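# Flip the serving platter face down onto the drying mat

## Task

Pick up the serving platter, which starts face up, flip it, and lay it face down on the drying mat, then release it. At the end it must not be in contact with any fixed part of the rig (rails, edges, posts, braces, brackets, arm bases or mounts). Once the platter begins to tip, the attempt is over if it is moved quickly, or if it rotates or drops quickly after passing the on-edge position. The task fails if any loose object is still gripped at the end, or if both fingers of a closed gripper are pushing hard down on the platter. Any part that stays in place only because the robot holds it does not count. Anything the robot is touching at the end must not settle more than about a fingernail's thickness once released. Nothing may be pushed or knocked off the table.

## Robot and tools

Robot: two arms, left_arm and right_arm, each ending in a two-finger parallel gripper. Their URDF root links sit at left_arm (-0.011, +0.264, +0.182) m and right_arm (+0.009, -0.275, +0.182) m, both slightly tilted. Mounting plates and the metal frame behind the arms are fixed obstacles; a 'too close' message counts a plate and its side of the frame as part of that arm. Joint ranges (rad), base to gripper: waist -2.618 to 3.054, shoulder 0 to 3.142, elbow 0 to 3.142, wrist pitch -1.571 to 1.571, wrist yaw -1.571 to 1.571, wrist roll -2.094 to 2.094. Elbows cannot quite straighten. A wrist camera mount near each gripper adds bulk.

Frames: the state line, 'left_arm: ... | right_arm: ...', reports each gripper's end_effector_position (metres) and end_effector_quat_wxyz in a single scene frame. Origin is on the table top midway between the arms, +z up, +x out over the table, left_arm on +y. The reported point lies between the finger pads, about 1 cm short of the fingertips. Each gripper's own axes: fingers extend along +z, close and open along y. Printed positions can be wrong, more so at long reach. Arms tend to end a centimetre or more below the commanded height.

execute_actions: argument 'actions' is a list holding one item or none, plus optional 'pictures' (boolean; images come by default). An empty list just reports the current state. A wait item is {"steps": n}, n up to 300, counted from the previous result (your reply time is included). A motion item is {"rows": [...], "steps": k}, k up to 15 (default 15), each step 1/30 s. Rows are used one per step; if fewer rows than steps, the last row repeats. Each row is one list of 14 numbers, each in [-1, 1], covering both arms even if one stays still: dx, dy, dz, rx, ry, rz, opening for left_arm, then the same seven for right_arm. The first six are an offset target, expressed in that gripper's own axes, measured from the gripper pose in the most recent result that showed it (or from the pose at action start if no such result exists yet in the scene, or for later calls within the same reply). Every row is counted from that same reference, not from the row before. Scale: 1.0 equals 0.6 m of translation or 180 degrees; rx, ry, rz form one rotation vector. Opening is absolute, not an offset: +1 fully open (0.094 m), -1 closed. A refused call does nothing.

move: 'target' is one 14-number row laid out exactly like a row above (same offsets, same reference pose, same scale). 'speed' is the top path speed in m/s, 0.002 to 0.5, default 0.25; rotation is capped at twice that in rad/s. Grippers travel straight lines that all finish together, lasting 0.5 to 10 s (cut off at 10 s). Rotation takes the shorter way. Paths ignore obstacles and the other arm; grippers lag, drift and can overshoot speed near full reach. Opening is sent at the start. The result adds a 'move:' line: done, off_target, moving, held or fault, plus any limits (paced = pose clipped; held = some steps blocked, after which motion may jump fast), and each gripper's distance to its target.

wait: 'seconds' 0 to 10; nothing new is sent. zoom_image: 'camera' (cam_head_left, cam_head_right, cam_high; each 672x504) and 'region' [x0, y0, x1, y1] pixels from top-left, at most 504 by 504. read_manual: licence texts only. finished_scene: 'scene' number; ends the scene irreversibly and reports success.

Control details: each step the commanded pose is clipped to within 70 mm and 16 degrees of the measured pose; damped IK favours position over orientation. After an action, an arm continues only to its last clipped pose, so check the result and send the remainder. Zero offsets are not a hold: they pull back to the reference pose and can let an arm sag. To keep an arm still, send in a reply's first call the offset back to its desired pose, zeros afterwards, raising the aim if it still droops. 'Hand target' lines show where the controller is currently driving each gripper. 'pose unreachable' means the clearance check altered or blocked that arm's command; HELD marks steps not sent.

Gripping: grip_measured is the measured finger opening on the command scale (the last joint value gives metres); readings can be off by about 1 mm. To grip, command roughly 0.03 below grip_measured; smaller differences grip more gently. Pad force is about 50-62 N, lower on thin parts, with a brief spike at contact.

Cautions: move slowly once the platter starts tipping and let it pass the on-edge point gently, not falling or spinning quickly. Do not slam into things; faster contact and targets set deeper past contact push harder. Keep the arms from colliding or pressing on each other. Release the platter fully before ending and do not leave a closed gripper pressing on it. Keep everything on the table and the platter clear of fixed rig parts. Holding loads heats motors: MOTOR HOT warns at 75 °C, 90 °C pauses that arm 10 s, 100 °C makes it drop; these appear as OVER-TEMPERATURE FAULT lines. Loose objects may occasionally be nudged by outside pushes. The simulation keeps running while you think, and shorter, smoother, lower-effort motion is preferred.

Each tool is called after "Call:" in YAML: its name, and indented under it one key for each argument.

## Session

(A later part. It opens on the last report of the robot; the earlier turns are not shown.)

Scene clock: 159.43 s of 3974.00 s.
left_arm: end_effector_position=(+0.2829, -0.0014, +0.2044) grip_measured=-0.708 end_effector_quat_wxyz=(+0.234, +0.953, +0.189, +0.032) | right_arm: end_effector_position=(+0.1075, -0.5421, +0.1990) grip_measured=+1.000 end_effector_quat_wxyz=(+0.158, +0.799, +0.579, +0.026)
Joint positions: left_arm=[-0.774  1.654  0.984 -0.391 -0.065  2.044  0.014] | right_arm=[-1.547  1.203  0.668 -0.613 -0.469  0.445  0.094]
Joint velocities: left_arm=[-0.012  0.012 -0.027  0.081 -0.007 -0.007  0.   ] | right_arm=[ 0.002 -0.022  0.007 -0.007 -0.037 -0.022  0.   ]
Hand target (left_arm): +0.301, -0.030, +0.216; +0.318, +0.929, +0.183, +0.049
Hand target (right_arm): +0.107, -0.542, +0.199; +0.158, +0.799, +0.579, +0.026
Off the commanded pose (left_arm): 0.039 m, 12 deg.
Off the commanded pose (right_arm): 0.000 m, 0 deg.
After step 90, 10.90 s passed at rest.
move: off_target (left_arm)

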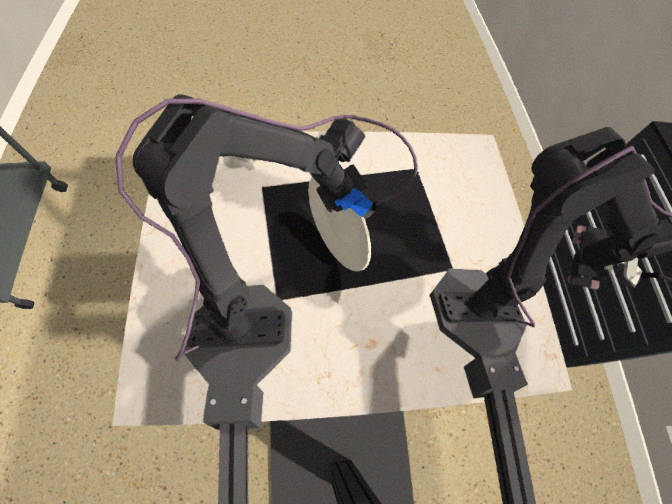

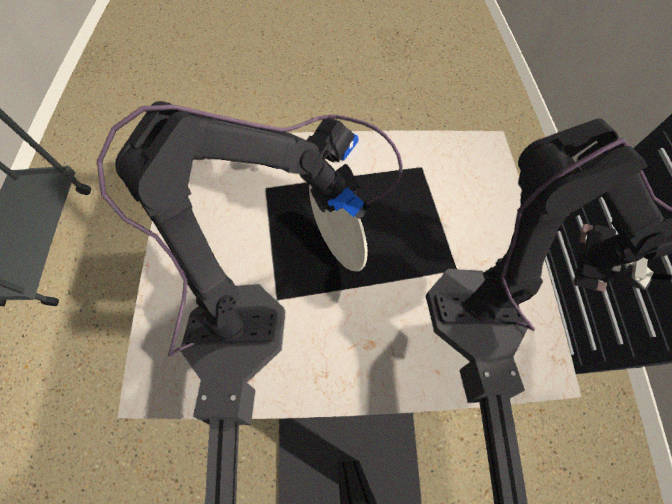

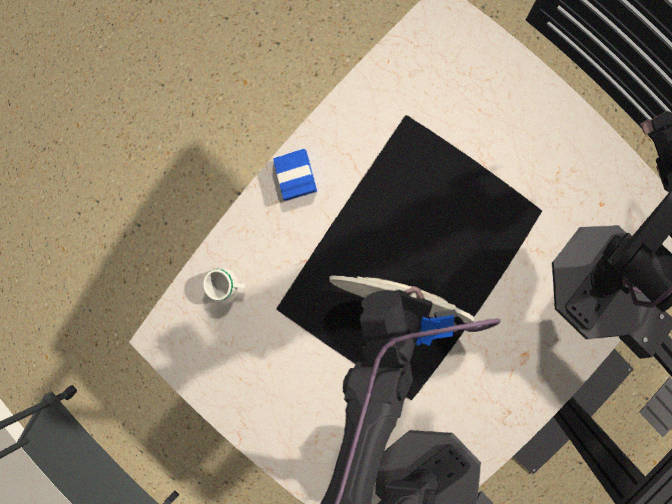

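Call:
move:
  target: [-0.07,0.25,0.03,-0.04,0,0,-1,0,0,0,0,0,0,1]
  speed: 0.04

Call:
zoom_image:
  camera: "cam_head_left"
  region: [280,130,480,300]

Scene clock: 172.13 s of 3974.00 s.
left_arm: end_effector_position=(+0.2815, -0.0964, +0.2165) grip_measured=-0.876 end_effector_quat_wxyz=(+0.192, +0.964, +0.183, +0.028) | right_arm: end_effector_position=(+0.1075, -0.5421, +0.1990) grip_measured=+1.000 end_effector_quat_wxyz=(+0.158, +0.799, +0.579, +0.026)
Joint positions: left_arm=[-0.971  1.976  1.418 -0.605 -0.188  1.871  0.006] | right_arm=[-1.547  1.203  0.668 -0.613 -0.469  0.445  0.094]
Joint velocities: left_arm=[-0.017  0.007 -0.017  0.007  0.051 -0.007  0.   ] | right_arm=[-0.017  0.002  0.017 -0.007 -0.022  0.022  0.   ]
Hand target (left_arm): +0.297, -0.139, +0.265; +0.292, +0.938, +0.184, +0.044
Hand target (right_arm): +0.107, -0.542, +0.199; +0.158, +0.799, +0.579, +0.026
Off the commanded pose (left_arm): 0.068 m, 12 deg.
Off the commanded pose (right_arm): 0.000 m, 0 deg.
After step 90, 5.40 s passed at rest.
move: off_target (left_arm)

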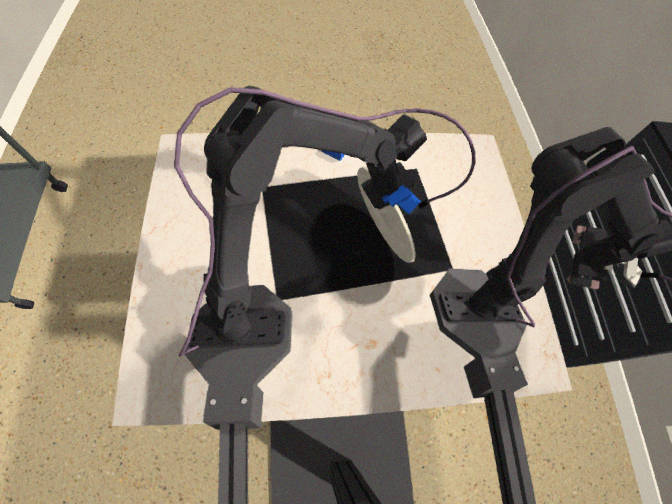

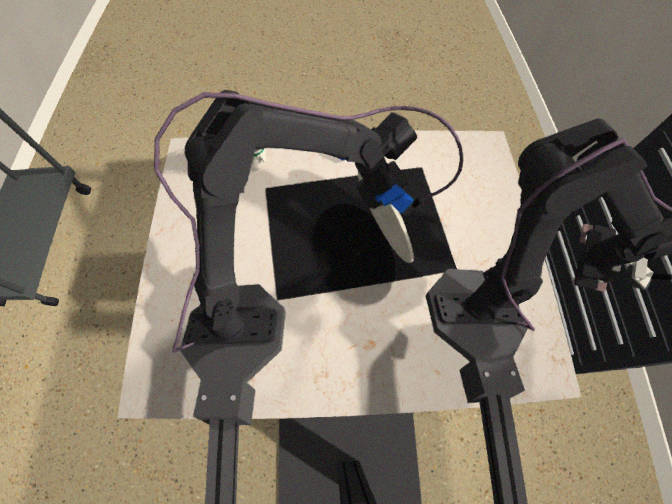

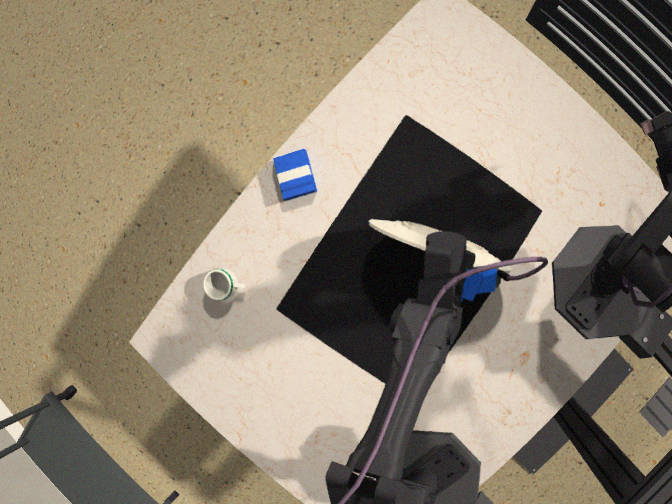

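Region (280, 130, 480, 300) of cam_head_left's 672x504 image, scaled by 2.520, with more detail than that image has; it fills the top 428 rows of this view, and the rest is white.

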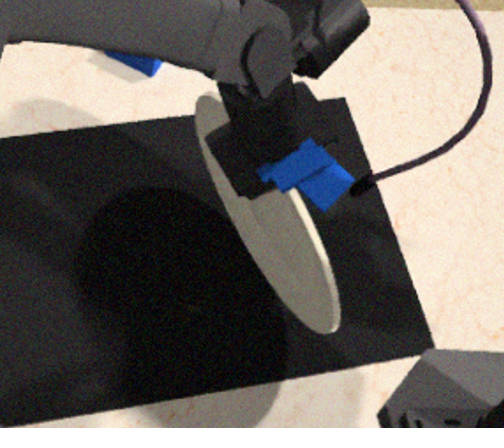

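Call:
move:
  target: [-0.04,0.19,0.06,0,0,0,-1,0,0,0,0,0,0,1]
  speed: 0.04

Scene clock: 181.77 s of 3974.00 s.
left_arm: end_effector_position=(+0.2967, -0.1575, +0.2156) grip_measured=-0.856 end_effector_quat_wxyz=(+0.093, +0.981, +0.171, +0.024) | right_arm: end_effector_position=(+0.1075, -0.5421, +0.1990) grip_measured=+1.000 end_effector_quat_wxyz=(+0.158, +0.799, +0.579, +0.026)
Joint positions: left_arm=[-1.04   2.421  2.162 -1.113 -0.283  1.792  0.007] | right_arm=[-1.547  1.203  0.668 -0.613 -0.469  0.445  0.094]
Joint velocities: left_arm=[-0.002  0.012  0.042 -0.037 -0.022 -0.095  0.001] | right_arm=[ 0.002  0.007 -0.027  0.037 -0.022 -0.051  0.   ]
Hand target (left_arm): +0.302, -0.209, +0.235; +0.189, +0.965, +0.181, +0.026
Hand target (right_arm): +0.107, -0.542, +0.199; +0.158, +0.799, +0.579, +0.026
Off the commanded pose (left_arm): 0.060 m, 12 deg.
Off the commanded pose (right_arm): 0.000 m, 0 deg.
After step 90, 3.33 s passed at rest.
move: off_target (left_arm)

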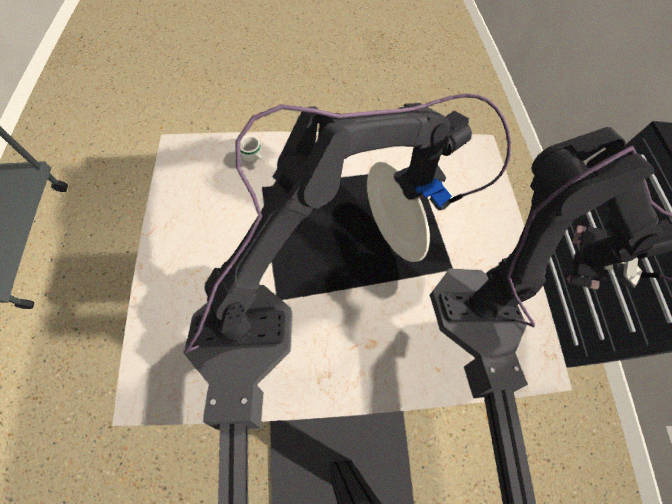

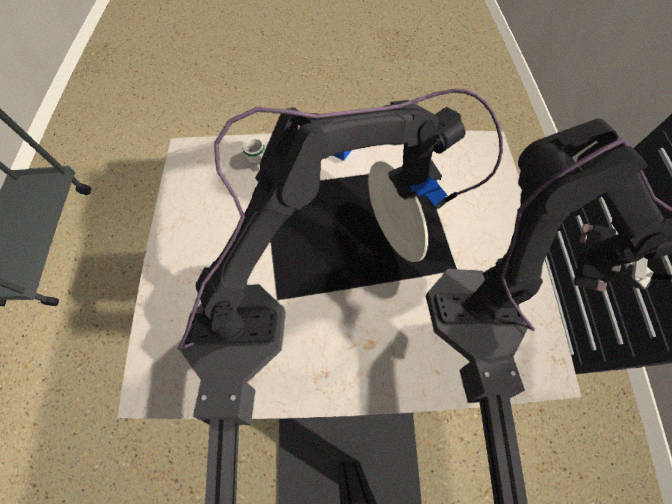

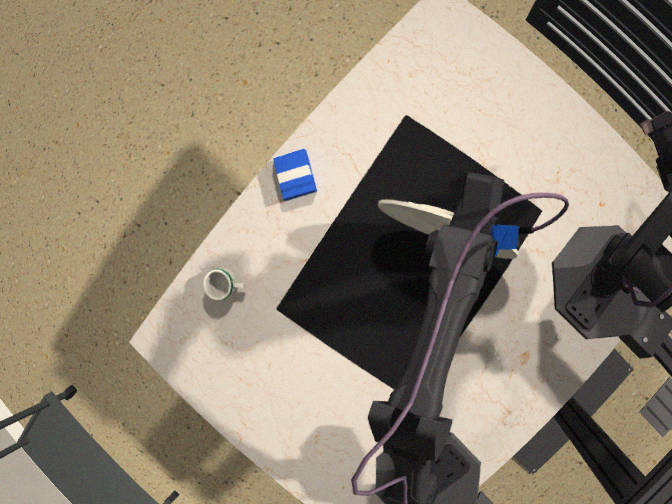

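Call:
move:
  target: [0.035,-0.21,0.04,-0.2,0,0,-1,0,0,0,0,0,0,1]
  speed: 0.03

Call:
zoom_image:
  camera: "cam_head_left"
  region: [280,130,480,300]

Scene clock: 199.03 s of 3974.00 s.
left_arm: end_effector_position=(+0.2762, -0.0561, +0.2017) grip_measured=-0.794 end_effector_quat_wxyz=(+0.411, +0.896, +0.154, +0.067) | right_arm: end_effector_position=(+0.1075, -0.5421, +0.1990) grip_measured=+1.000 end_effector_quat_wxyz=(+0.158, +0.799, +0.579, +0.026)
Joint positions: left_arm=[-0.795  1.704  0.737  0.235  0.114  2.069  0.01 ] | right_arm=[-1.547  1.203  0.668 -0.613 -0.469  0.445  0.094]
Joint velocities: left_arm=[ 0.017 -0.007 -0.012 -0.022  0.066  0.051  0.   ] | right_arm=[-0.007 -0.007  0.022 -0.007 -0.022 -0.022  0.   ]
Hand target (left_arm): +0.273, -0.043, +0.169; +0.376, +0.910, +0.156, +0.072
Hand target (right_arm): +0.107, -0.542, +0.199; +0.158, +0.799, +0.579, +0.026
Off the commanded pose (left_arm): 0.038 m, 3 deg.
Off the commanded pose (right_arm): 0.000 m, 0 deg.
After step 90, 4.03 s passed at rest.
move: off_target (left_arm; path cut at 10 s)

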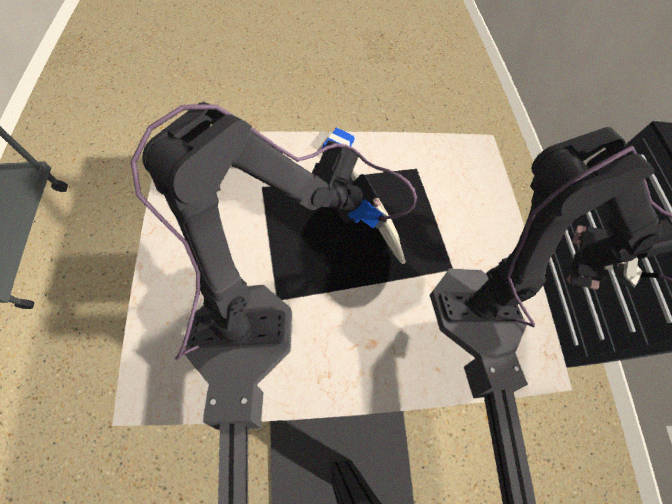

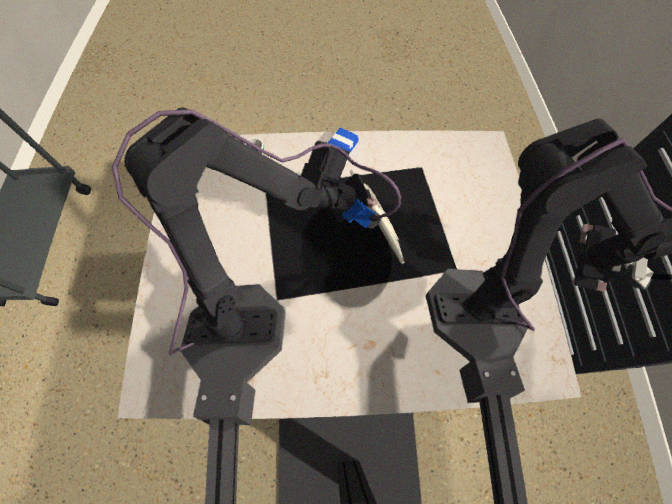

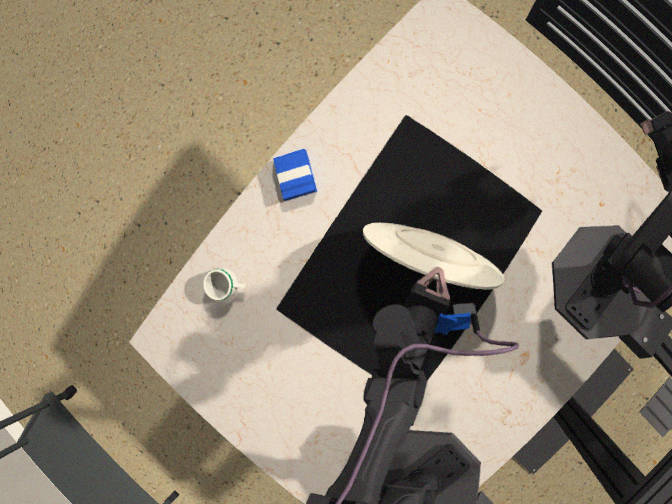

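Region (280, 130, 480, 300) of cam_head_left's 672x504 image, scaled by 2.520, with more detail than that image has; it fills the top 428 rows of this view, and the rest is white.

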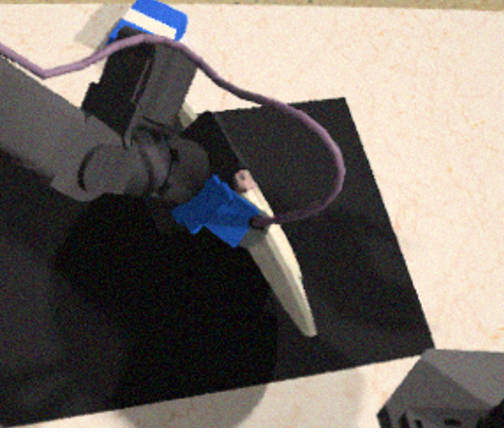

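Call:
move:
  target: [0.005,-0.16,-0.045,-0.12,0,0,-1,0,0,0,0,0,0,1]
  speed: 0.025

Scene clock: 213.40 s of 3974.00 s.
left_arm: end_effector_position=(+0.2481, +0.0190, +0.1330) grip_measured=-0.879 end_effector_quat_wxyz=(+0.553, +0.811, +0.179, +0.076) | right_arm: end_effector_position=(+0.1075, -0.5421, +0.1990) grip_measured=+1.000 end_effector_quat_wxyz=(+0.158, +0.799, +0.579, +0.026)
Joint positions: left_arm=[-0.446  2.127  0.289  1.343  0.559  2.1    0.006] | right_arm=[-1.547  1.203  0.668 -0.613 -0.469  0.445  0.094]
Joint velocities: left_arm=[ 0.002  0.037 -0.002 -0.037 -0.066 -0.037 -0.001] | right_arm=[-0.007  0.012  0.017 -0.007 -0.066 -0.022  0.   ]
Hand target (left_arm): +0.251, +0.021, +0.147; +0.575, +0.796, +0.166, +0.094
Hand target (right_arm): +0.107, -0.542, +0.199; +0.158, +0.799, +0.579, +0.026
Off the commanded pose (left_arm): 0.015 m, 6 deg.
Off the commanded pose (right_arm): 0.000 m, 0 deg.
joint sent to its limit (left arm) — the command would take joint 6 (wrist roll) past its upper limit, so that joint was sent only as far as its limit.
After step 90, 3.63 s passed at rest.
move: off_target (left_arm)

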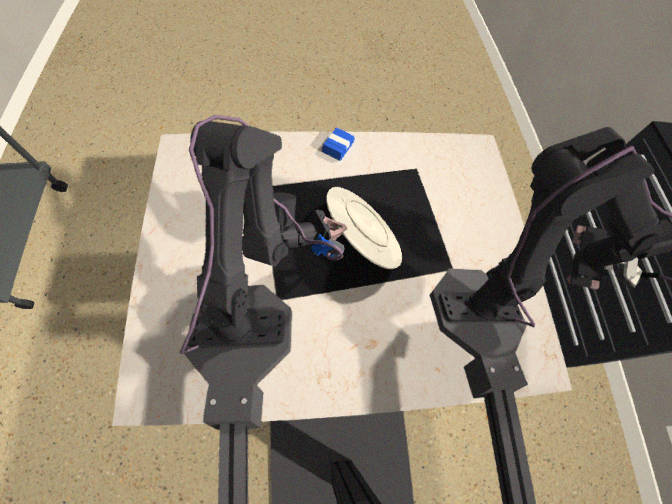

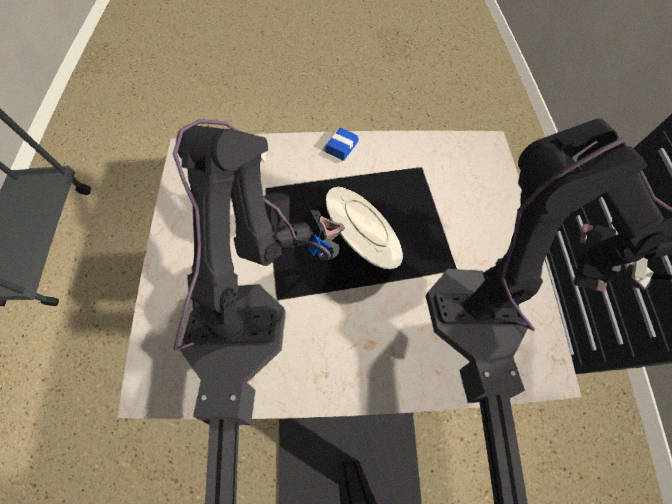

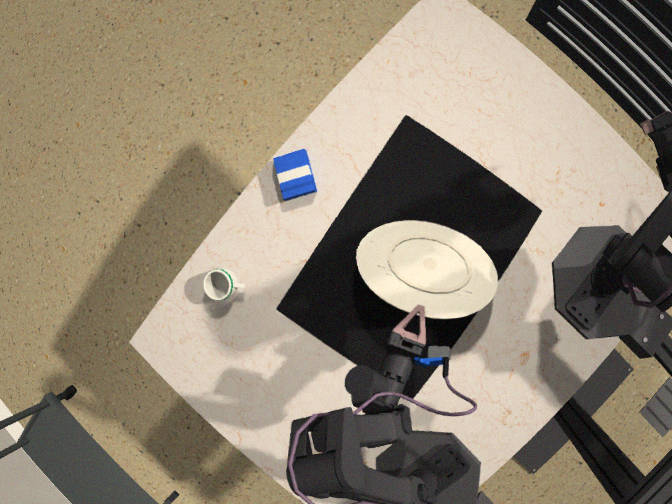

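Call:
move:
  target: [0.008,-0.14,-0.005,0,0,0,-1,0,0,0,0,0,0,1]
  speed: 0.02

Call:
zoom_image:
  camera: "cam_head_left"
  region: [260,160,440,300]

Scene clock: 227.23 s of 3974.00 s.
left_arm: end_effector_position=(+0.2296, +0.0429, +0.0772) grip_measured=-0.792 end_effector_quat_wxyz=(+0.568, +0.795, +0.212, +0.020) | right_arm: end_effector_position=(+0.1075, -0.5421, +0.1990) grip_measured=+1.000 end_effector_quat_wxyz=(+0.158, +0.799, +0.579, +0.026)
Joint positions: left_arm=[-0.272  2.491  0.345  1.562  0.766  2.1    0.01 ] | right_arm=[-1.547  1.203  0.668 -0.613 -0.469  0.445  0.094]
Joint velocities: left_arm=[-0.012  0.007 -0.012 -0.022  0.022  0.022  0.001] | right_arm=[ 0.002 -0.022  0.022 -0.007 -0.022 -0.007  0.   ]
Hand target (left_arm): +0.235, +0.050, +0.058; +0.540, +0.807, +0.238, +0.033
Hand target (right_arm): +0.107, -0.542, +0.199; +0.158, +0.799, +0.579, +0.026
Off the commanded pose (left_arm): 0.023 m, 8 deg.
Off the commanded pose (right_arm): 0.000 m, 0 deg.
joint sent to its limit (left arm) — the command would take joint 4 (wrist pitch) past its upper limit and joint 6 (wrist roll) past its upper limit, so those joints were sent only as far as their limits.
After step 90, 6.40 s passed at rest.
move: off_target (left_arm)

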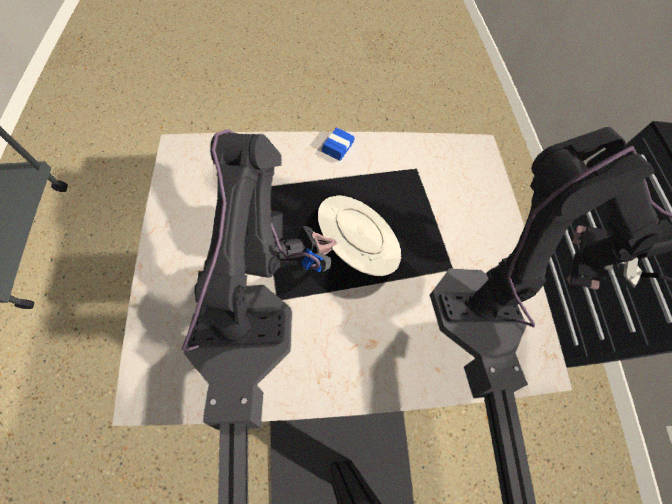

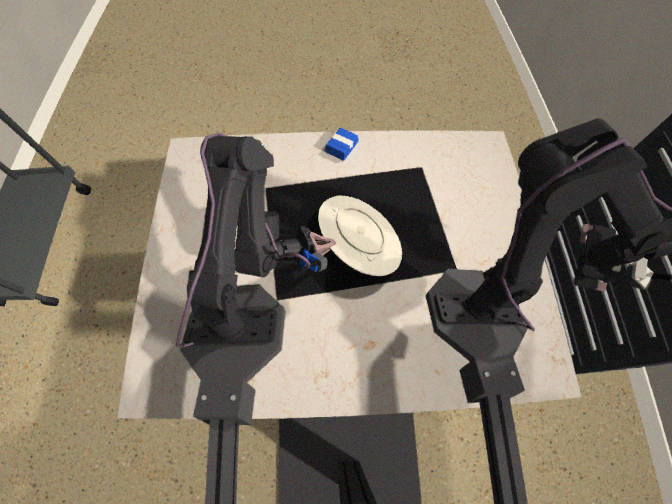

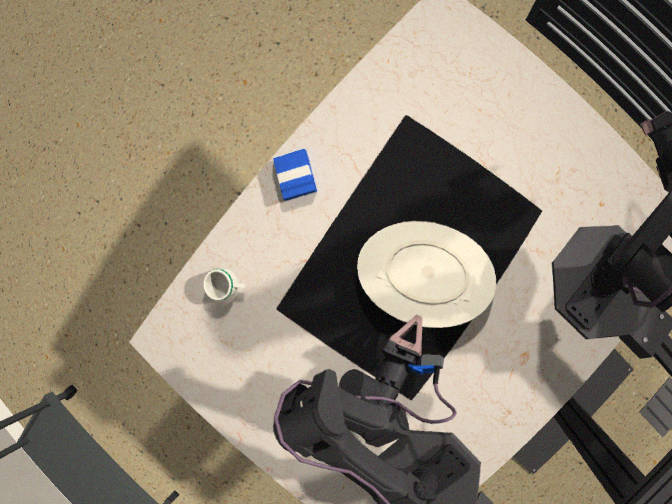

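Region (260, 160, 440, 300) of cam_head_left's 672x504 image, scaled by 2.800, with more detail than that image has.

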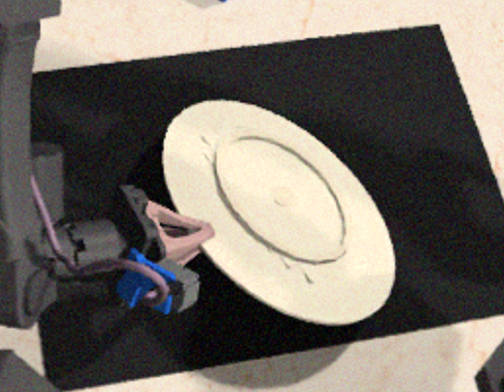

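Call:
move:
  target: [0.055,-0.057,0.05,0.08,0,0,-0.72,0,0,0,0,0,0,1]
  speed: 0.015

Call:
zoom_image:
  camera: "cam_head_left"
  region: [260,160,440,300]

Scene clock: 245.57 s of 3974.00 s.
left_arm: end_effector_position=(+0.2531, +0.0322, +0.0532) grip_measured=-0.706 end_effector_quat_wxyz=(+0.529, +0.816, +0.233, +0.013) | right_arm: end_effector_position=(+0.1075, -0.5421, +0.1990) grip_measured=+1.000 end_effector_quat_wxyz=(+0.158, +0.799, +0.579, +0.026)
Joint positions: left_arm=[-0.306  2.441  0.464  1.325  0.67   2.1    0.014] | right_arm=[-1.547  1.203  0.668 -0.613 -0.469  0.445  0.094]
Joint velocities: left_arm=[-0.012  0.002 -0.012 -0.051 -0.037 -0.007  0.   ] | right_arm=[ 0.002  0.002 -0.002 -0.007 -0.037  0.022  0.   ]
Hand target (left_arm): +0.255, +0.038, +0.031; +0.480, +0.837, +0.262, +0.008
Hand target (right_arm): +0.107, -0.542, +0.199; +0.158, +0.799, +0.579, +0.026
Off the commanded pose (left_arm): 0.025 m, 9 deg.
Off the commanded pose (right_arm): 0.000 m, 0 deg.
joint sent to its limit (left arm) — the command would take joint 6 (wrist roll) past its upper limit, so that joint was sent only as far as its limit.
After step 90, 6.73 s passed at rest.
move: off_target (left_arm)

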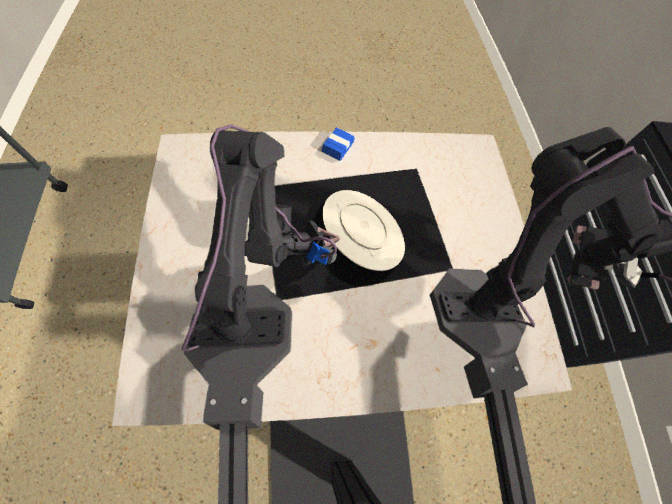

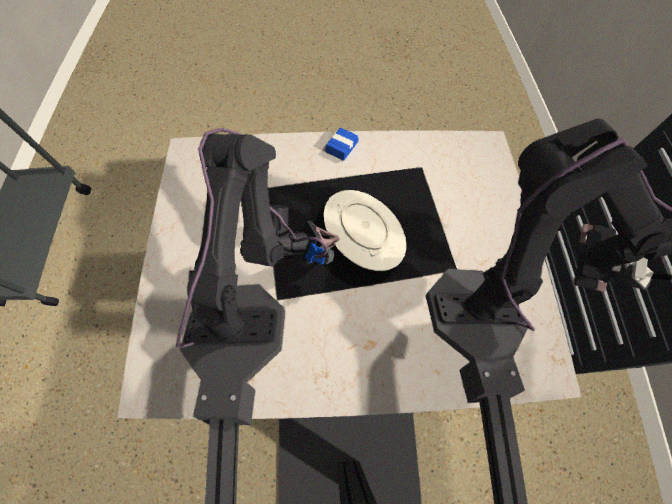

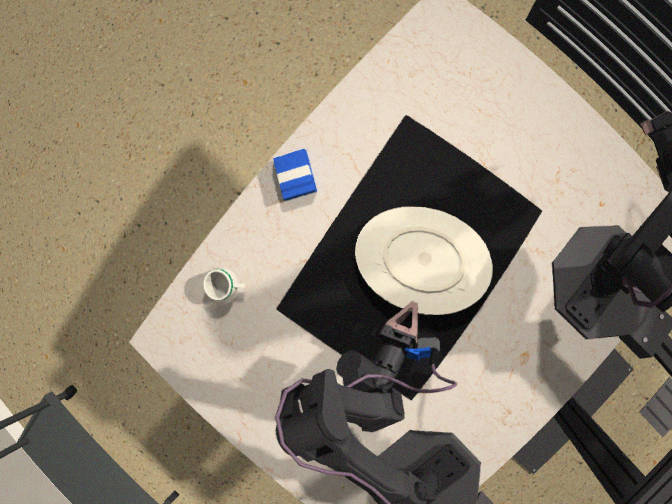

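Region (260, 160, 440, 300) of cam_head_left's 672x504 image, scaled by 2.800, with more detail than that image has.

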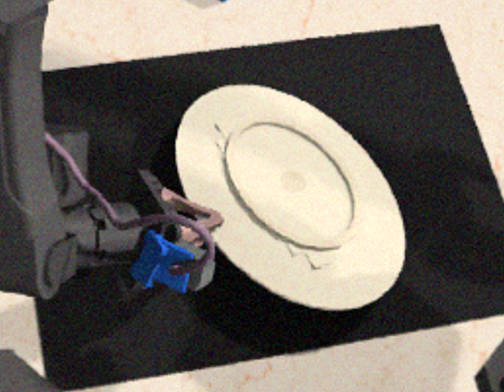

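Call:
move:
  target: [0.02,-0.04,0.035,0.1,0,0,-0.6,0,0,0,0,0,0,1]
  speed: 0.015

Call:
move:
  target: [0,0,-0.04,0,0,0,0,0,0,0,0,0,0,1]
  speed: 0.01

Call:
move:
  target: [0,0.03,-0.12,0,0,0,0.1,0,0,0,0,0,0,1]
  speed: 0.04

Call:
zoom_image:
  camera: "cam_head_left"
  region: [260,160,470,310]

Scene clock: 266.23 s of 3974.00 s.
left_arm: end_effector_position=(+0.2597, +0.0279, +0.0310) grip_measured=-0.601 end_effector_quat_wxyz=(+0.425, +0.866, +0.264, -0.012) | right_arm: end_effector_position=(+0.1075, -0.5421, +0.1990) grip_measured=+1.000 end_effector_quat_wxyz=(+0.158, +0.799, +0.579, +0.026)
Joint positions: left_arm=[-0.386  2.304  0.552  0.919  0.456  2.1    0.019] | right_arm=[-1.547  1.203  0.668 -0.613 -0.469  0.445  0.094]
Joint velocities: left_arm=[ 0.002  0.002  0.002 -0.081 -0.007  0.022  0.001] | right_arm=[-0.012 -0.007 -0.027 -0.051  0.037  0.022  0.   ]
Hand target (left_arm): +0.259, +0.028, +0.023; +0.402, +0.876, +0.268, -0.015
Hand target (right_arm): +0.107, -0.542, +0.199; +0.158, +0.799, +0.579, +0.026
Off the commanded pose (left_arm): 0.011 m, 6 deg.
Off the commanded pose (right_arm): 0.000 m, 0 deg.
joint sent to its limit (left arm) — the command would take joint 6 (wrist roll) past its upper limit, so that joint was sent only as far as its limit.
After step 90, 7.47 s passed at rest.
move: off_target (left_arm; path cut at 10 s)

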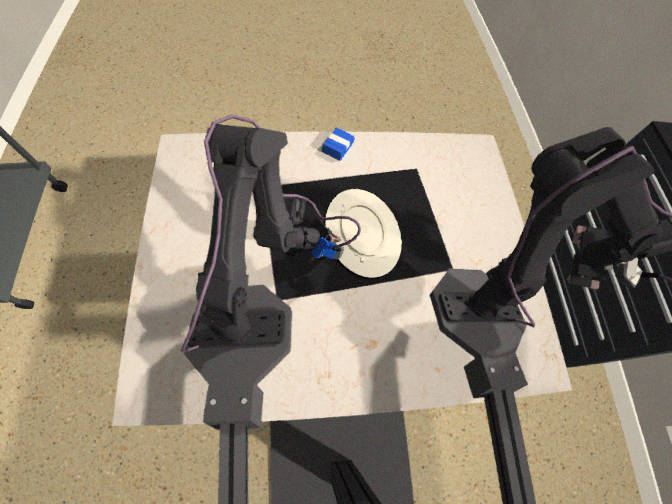

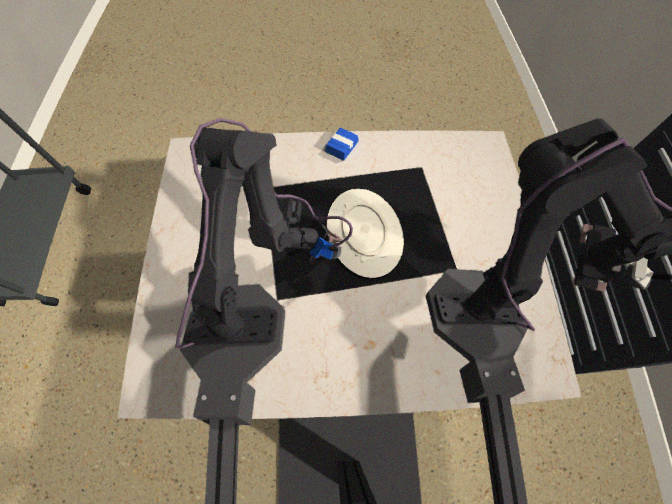

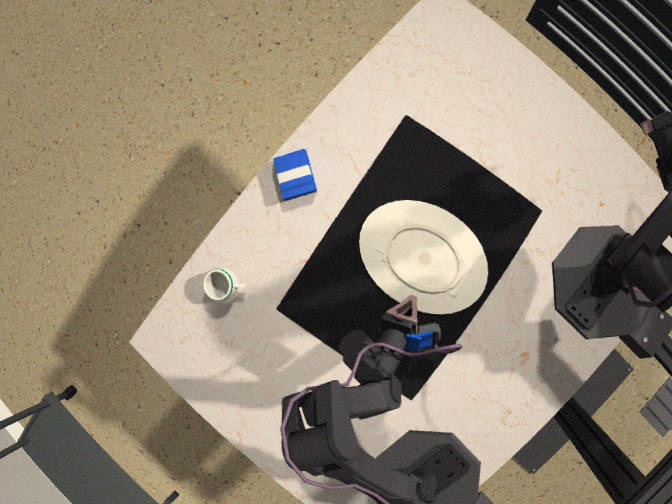

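Scene clock: 268.87 s of 3974.00 s.
left_arm: end_effector_position=(+0.2637, +0.0394, +0.0476) grip_measured=-0.002 end_effector_quat_wxyz=(+0.433, +0.860, +0.270, +0.005) | right_arm: end_effector_position=(+0.1075, -0.5421, +0.1990) grip_measured=+1.000 end_effector_quat_wxyz=(+0.158, +0.799, +0.579, +0.026)
Joint positions: left_arm=[-0.363  2.23   0.492  0.939  0.461  2.1    0.047] | right_arm=[-1.547  1.203  0.668 -0.613 -0.469  0.445  0.094]
Joint velocities: left_arm=[-0.017 -0.002  0.017  0.081 -0.022 -0.037 -0.001] | right_arm=[-0.002 -0.007  0.012 -0.051  0.007  0.022  0.   ]
Hand target (left_arm): +0.254, +0.045, +0.046; +0.425, +0.862, +0.276, -0.009
Hand target (right_arm): +0.107, -0.542, +0.199; +0.158, +0.799, +0.579, +0.026
Off the commanded pose (left_arm): 0.011 m, 2 deg.
Off the commanded pose (right_arm): 0.000 m, 0 deg.
joint sent to its limit (left arm) — the command would take joint 6 (wrist roll) past its upper limit, so that joint was sent only as far as its limit.
move: off_target (left_arm)

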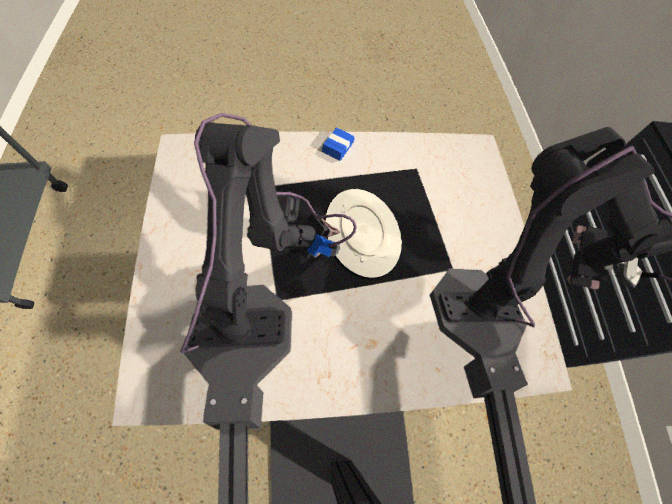

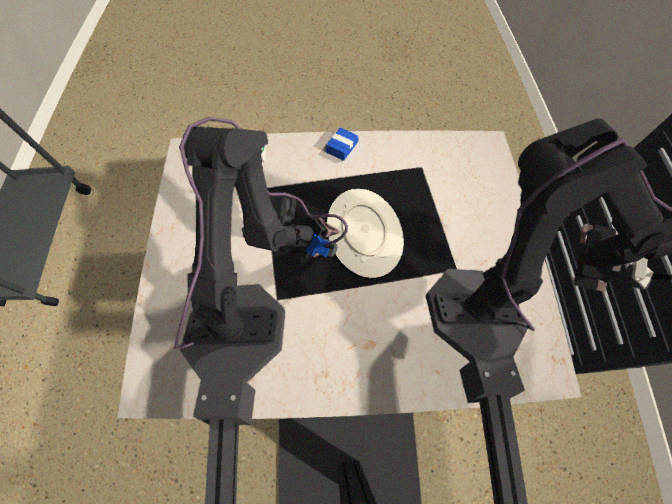

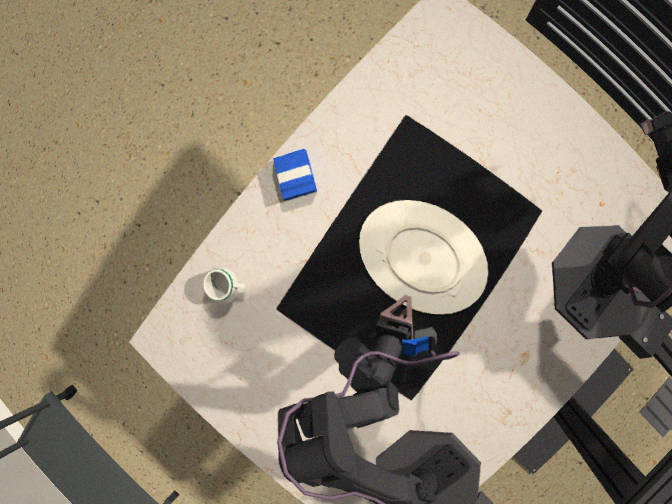

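Scene clock: 271.23 s of 3974.00 s.
left_arm: end_effector_position=(+0.2645, +0.0808, +0.1061) grip_measured=+0.098 end_effector_quat_wxyz=(+0.434, +0.849, +0.299, +0.030) | right_arm: end_effector_position=(+0.1075, -0.5421, +0.1990) grip_measured=+1.000 end_effector_quat_wxyz=(+0.158, +0.799, +0.579, +0.026)
Joint positions: left_arm=[-0.285  1.84   0.323  0.754  0.471  2.1    0.052] | right_arm=[-1.547  1.203  0.668 -0.613 -0.469  0.445  0.094]
Joint velocities: left_arm=[-0.012 -0.002  0.002  0.007 -0.007 -0.007  0.001] | right_arm=[-0.002  0.012 -0.012  0.051 -0.007  0.051  0.   ]
Hand target (left_arm): +0.253, +0.083, +0.105; +0.432, +0.850, +0.302, +0.012
Hand target (right_arm): +0.107, -0.542, +0.199; +0.158, +0.799, +0.579, +0.026
Off the commanded pose (left_arm): 0.011 m, 5 deg.
Off the commanded pose (right_arm): 0.000 m, 0 deg.
joint sent to its limit (left arm) — the command would take joint 6 (wrist roll) past its upper limit, so that joint was sent only as far as its limit.
move: off_target (left_arm)

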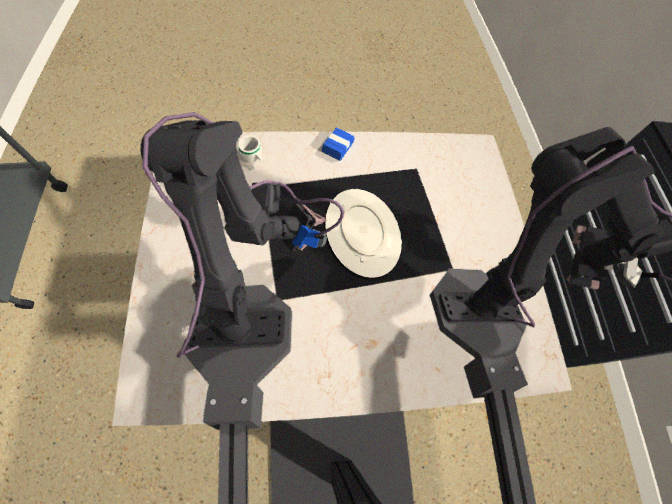

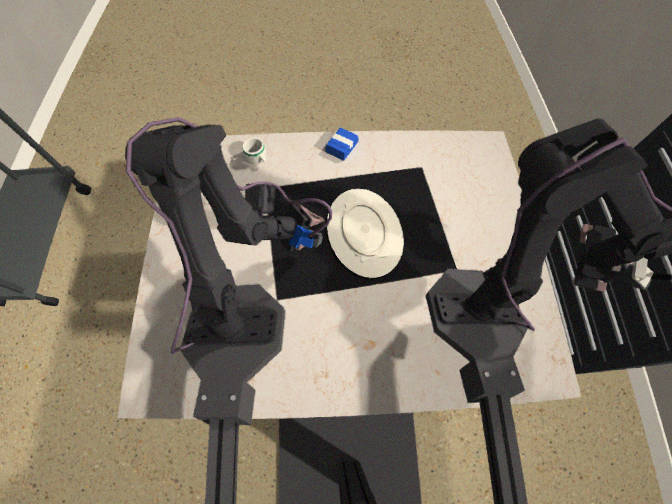

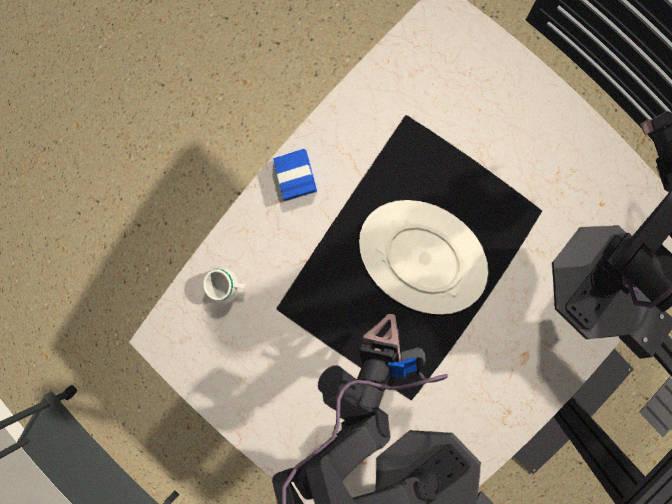

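Region (260, 160, 470, 310) of cam_head_left's 672x504 image, scaled by 2.400, with more detail than that image has; it fills the top 360 rows of this view, and the rest is white.

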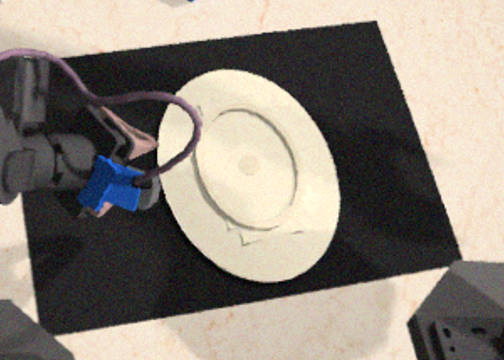

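Call:
finished_scene:
  scene: 1

The scene is finished: the task was done.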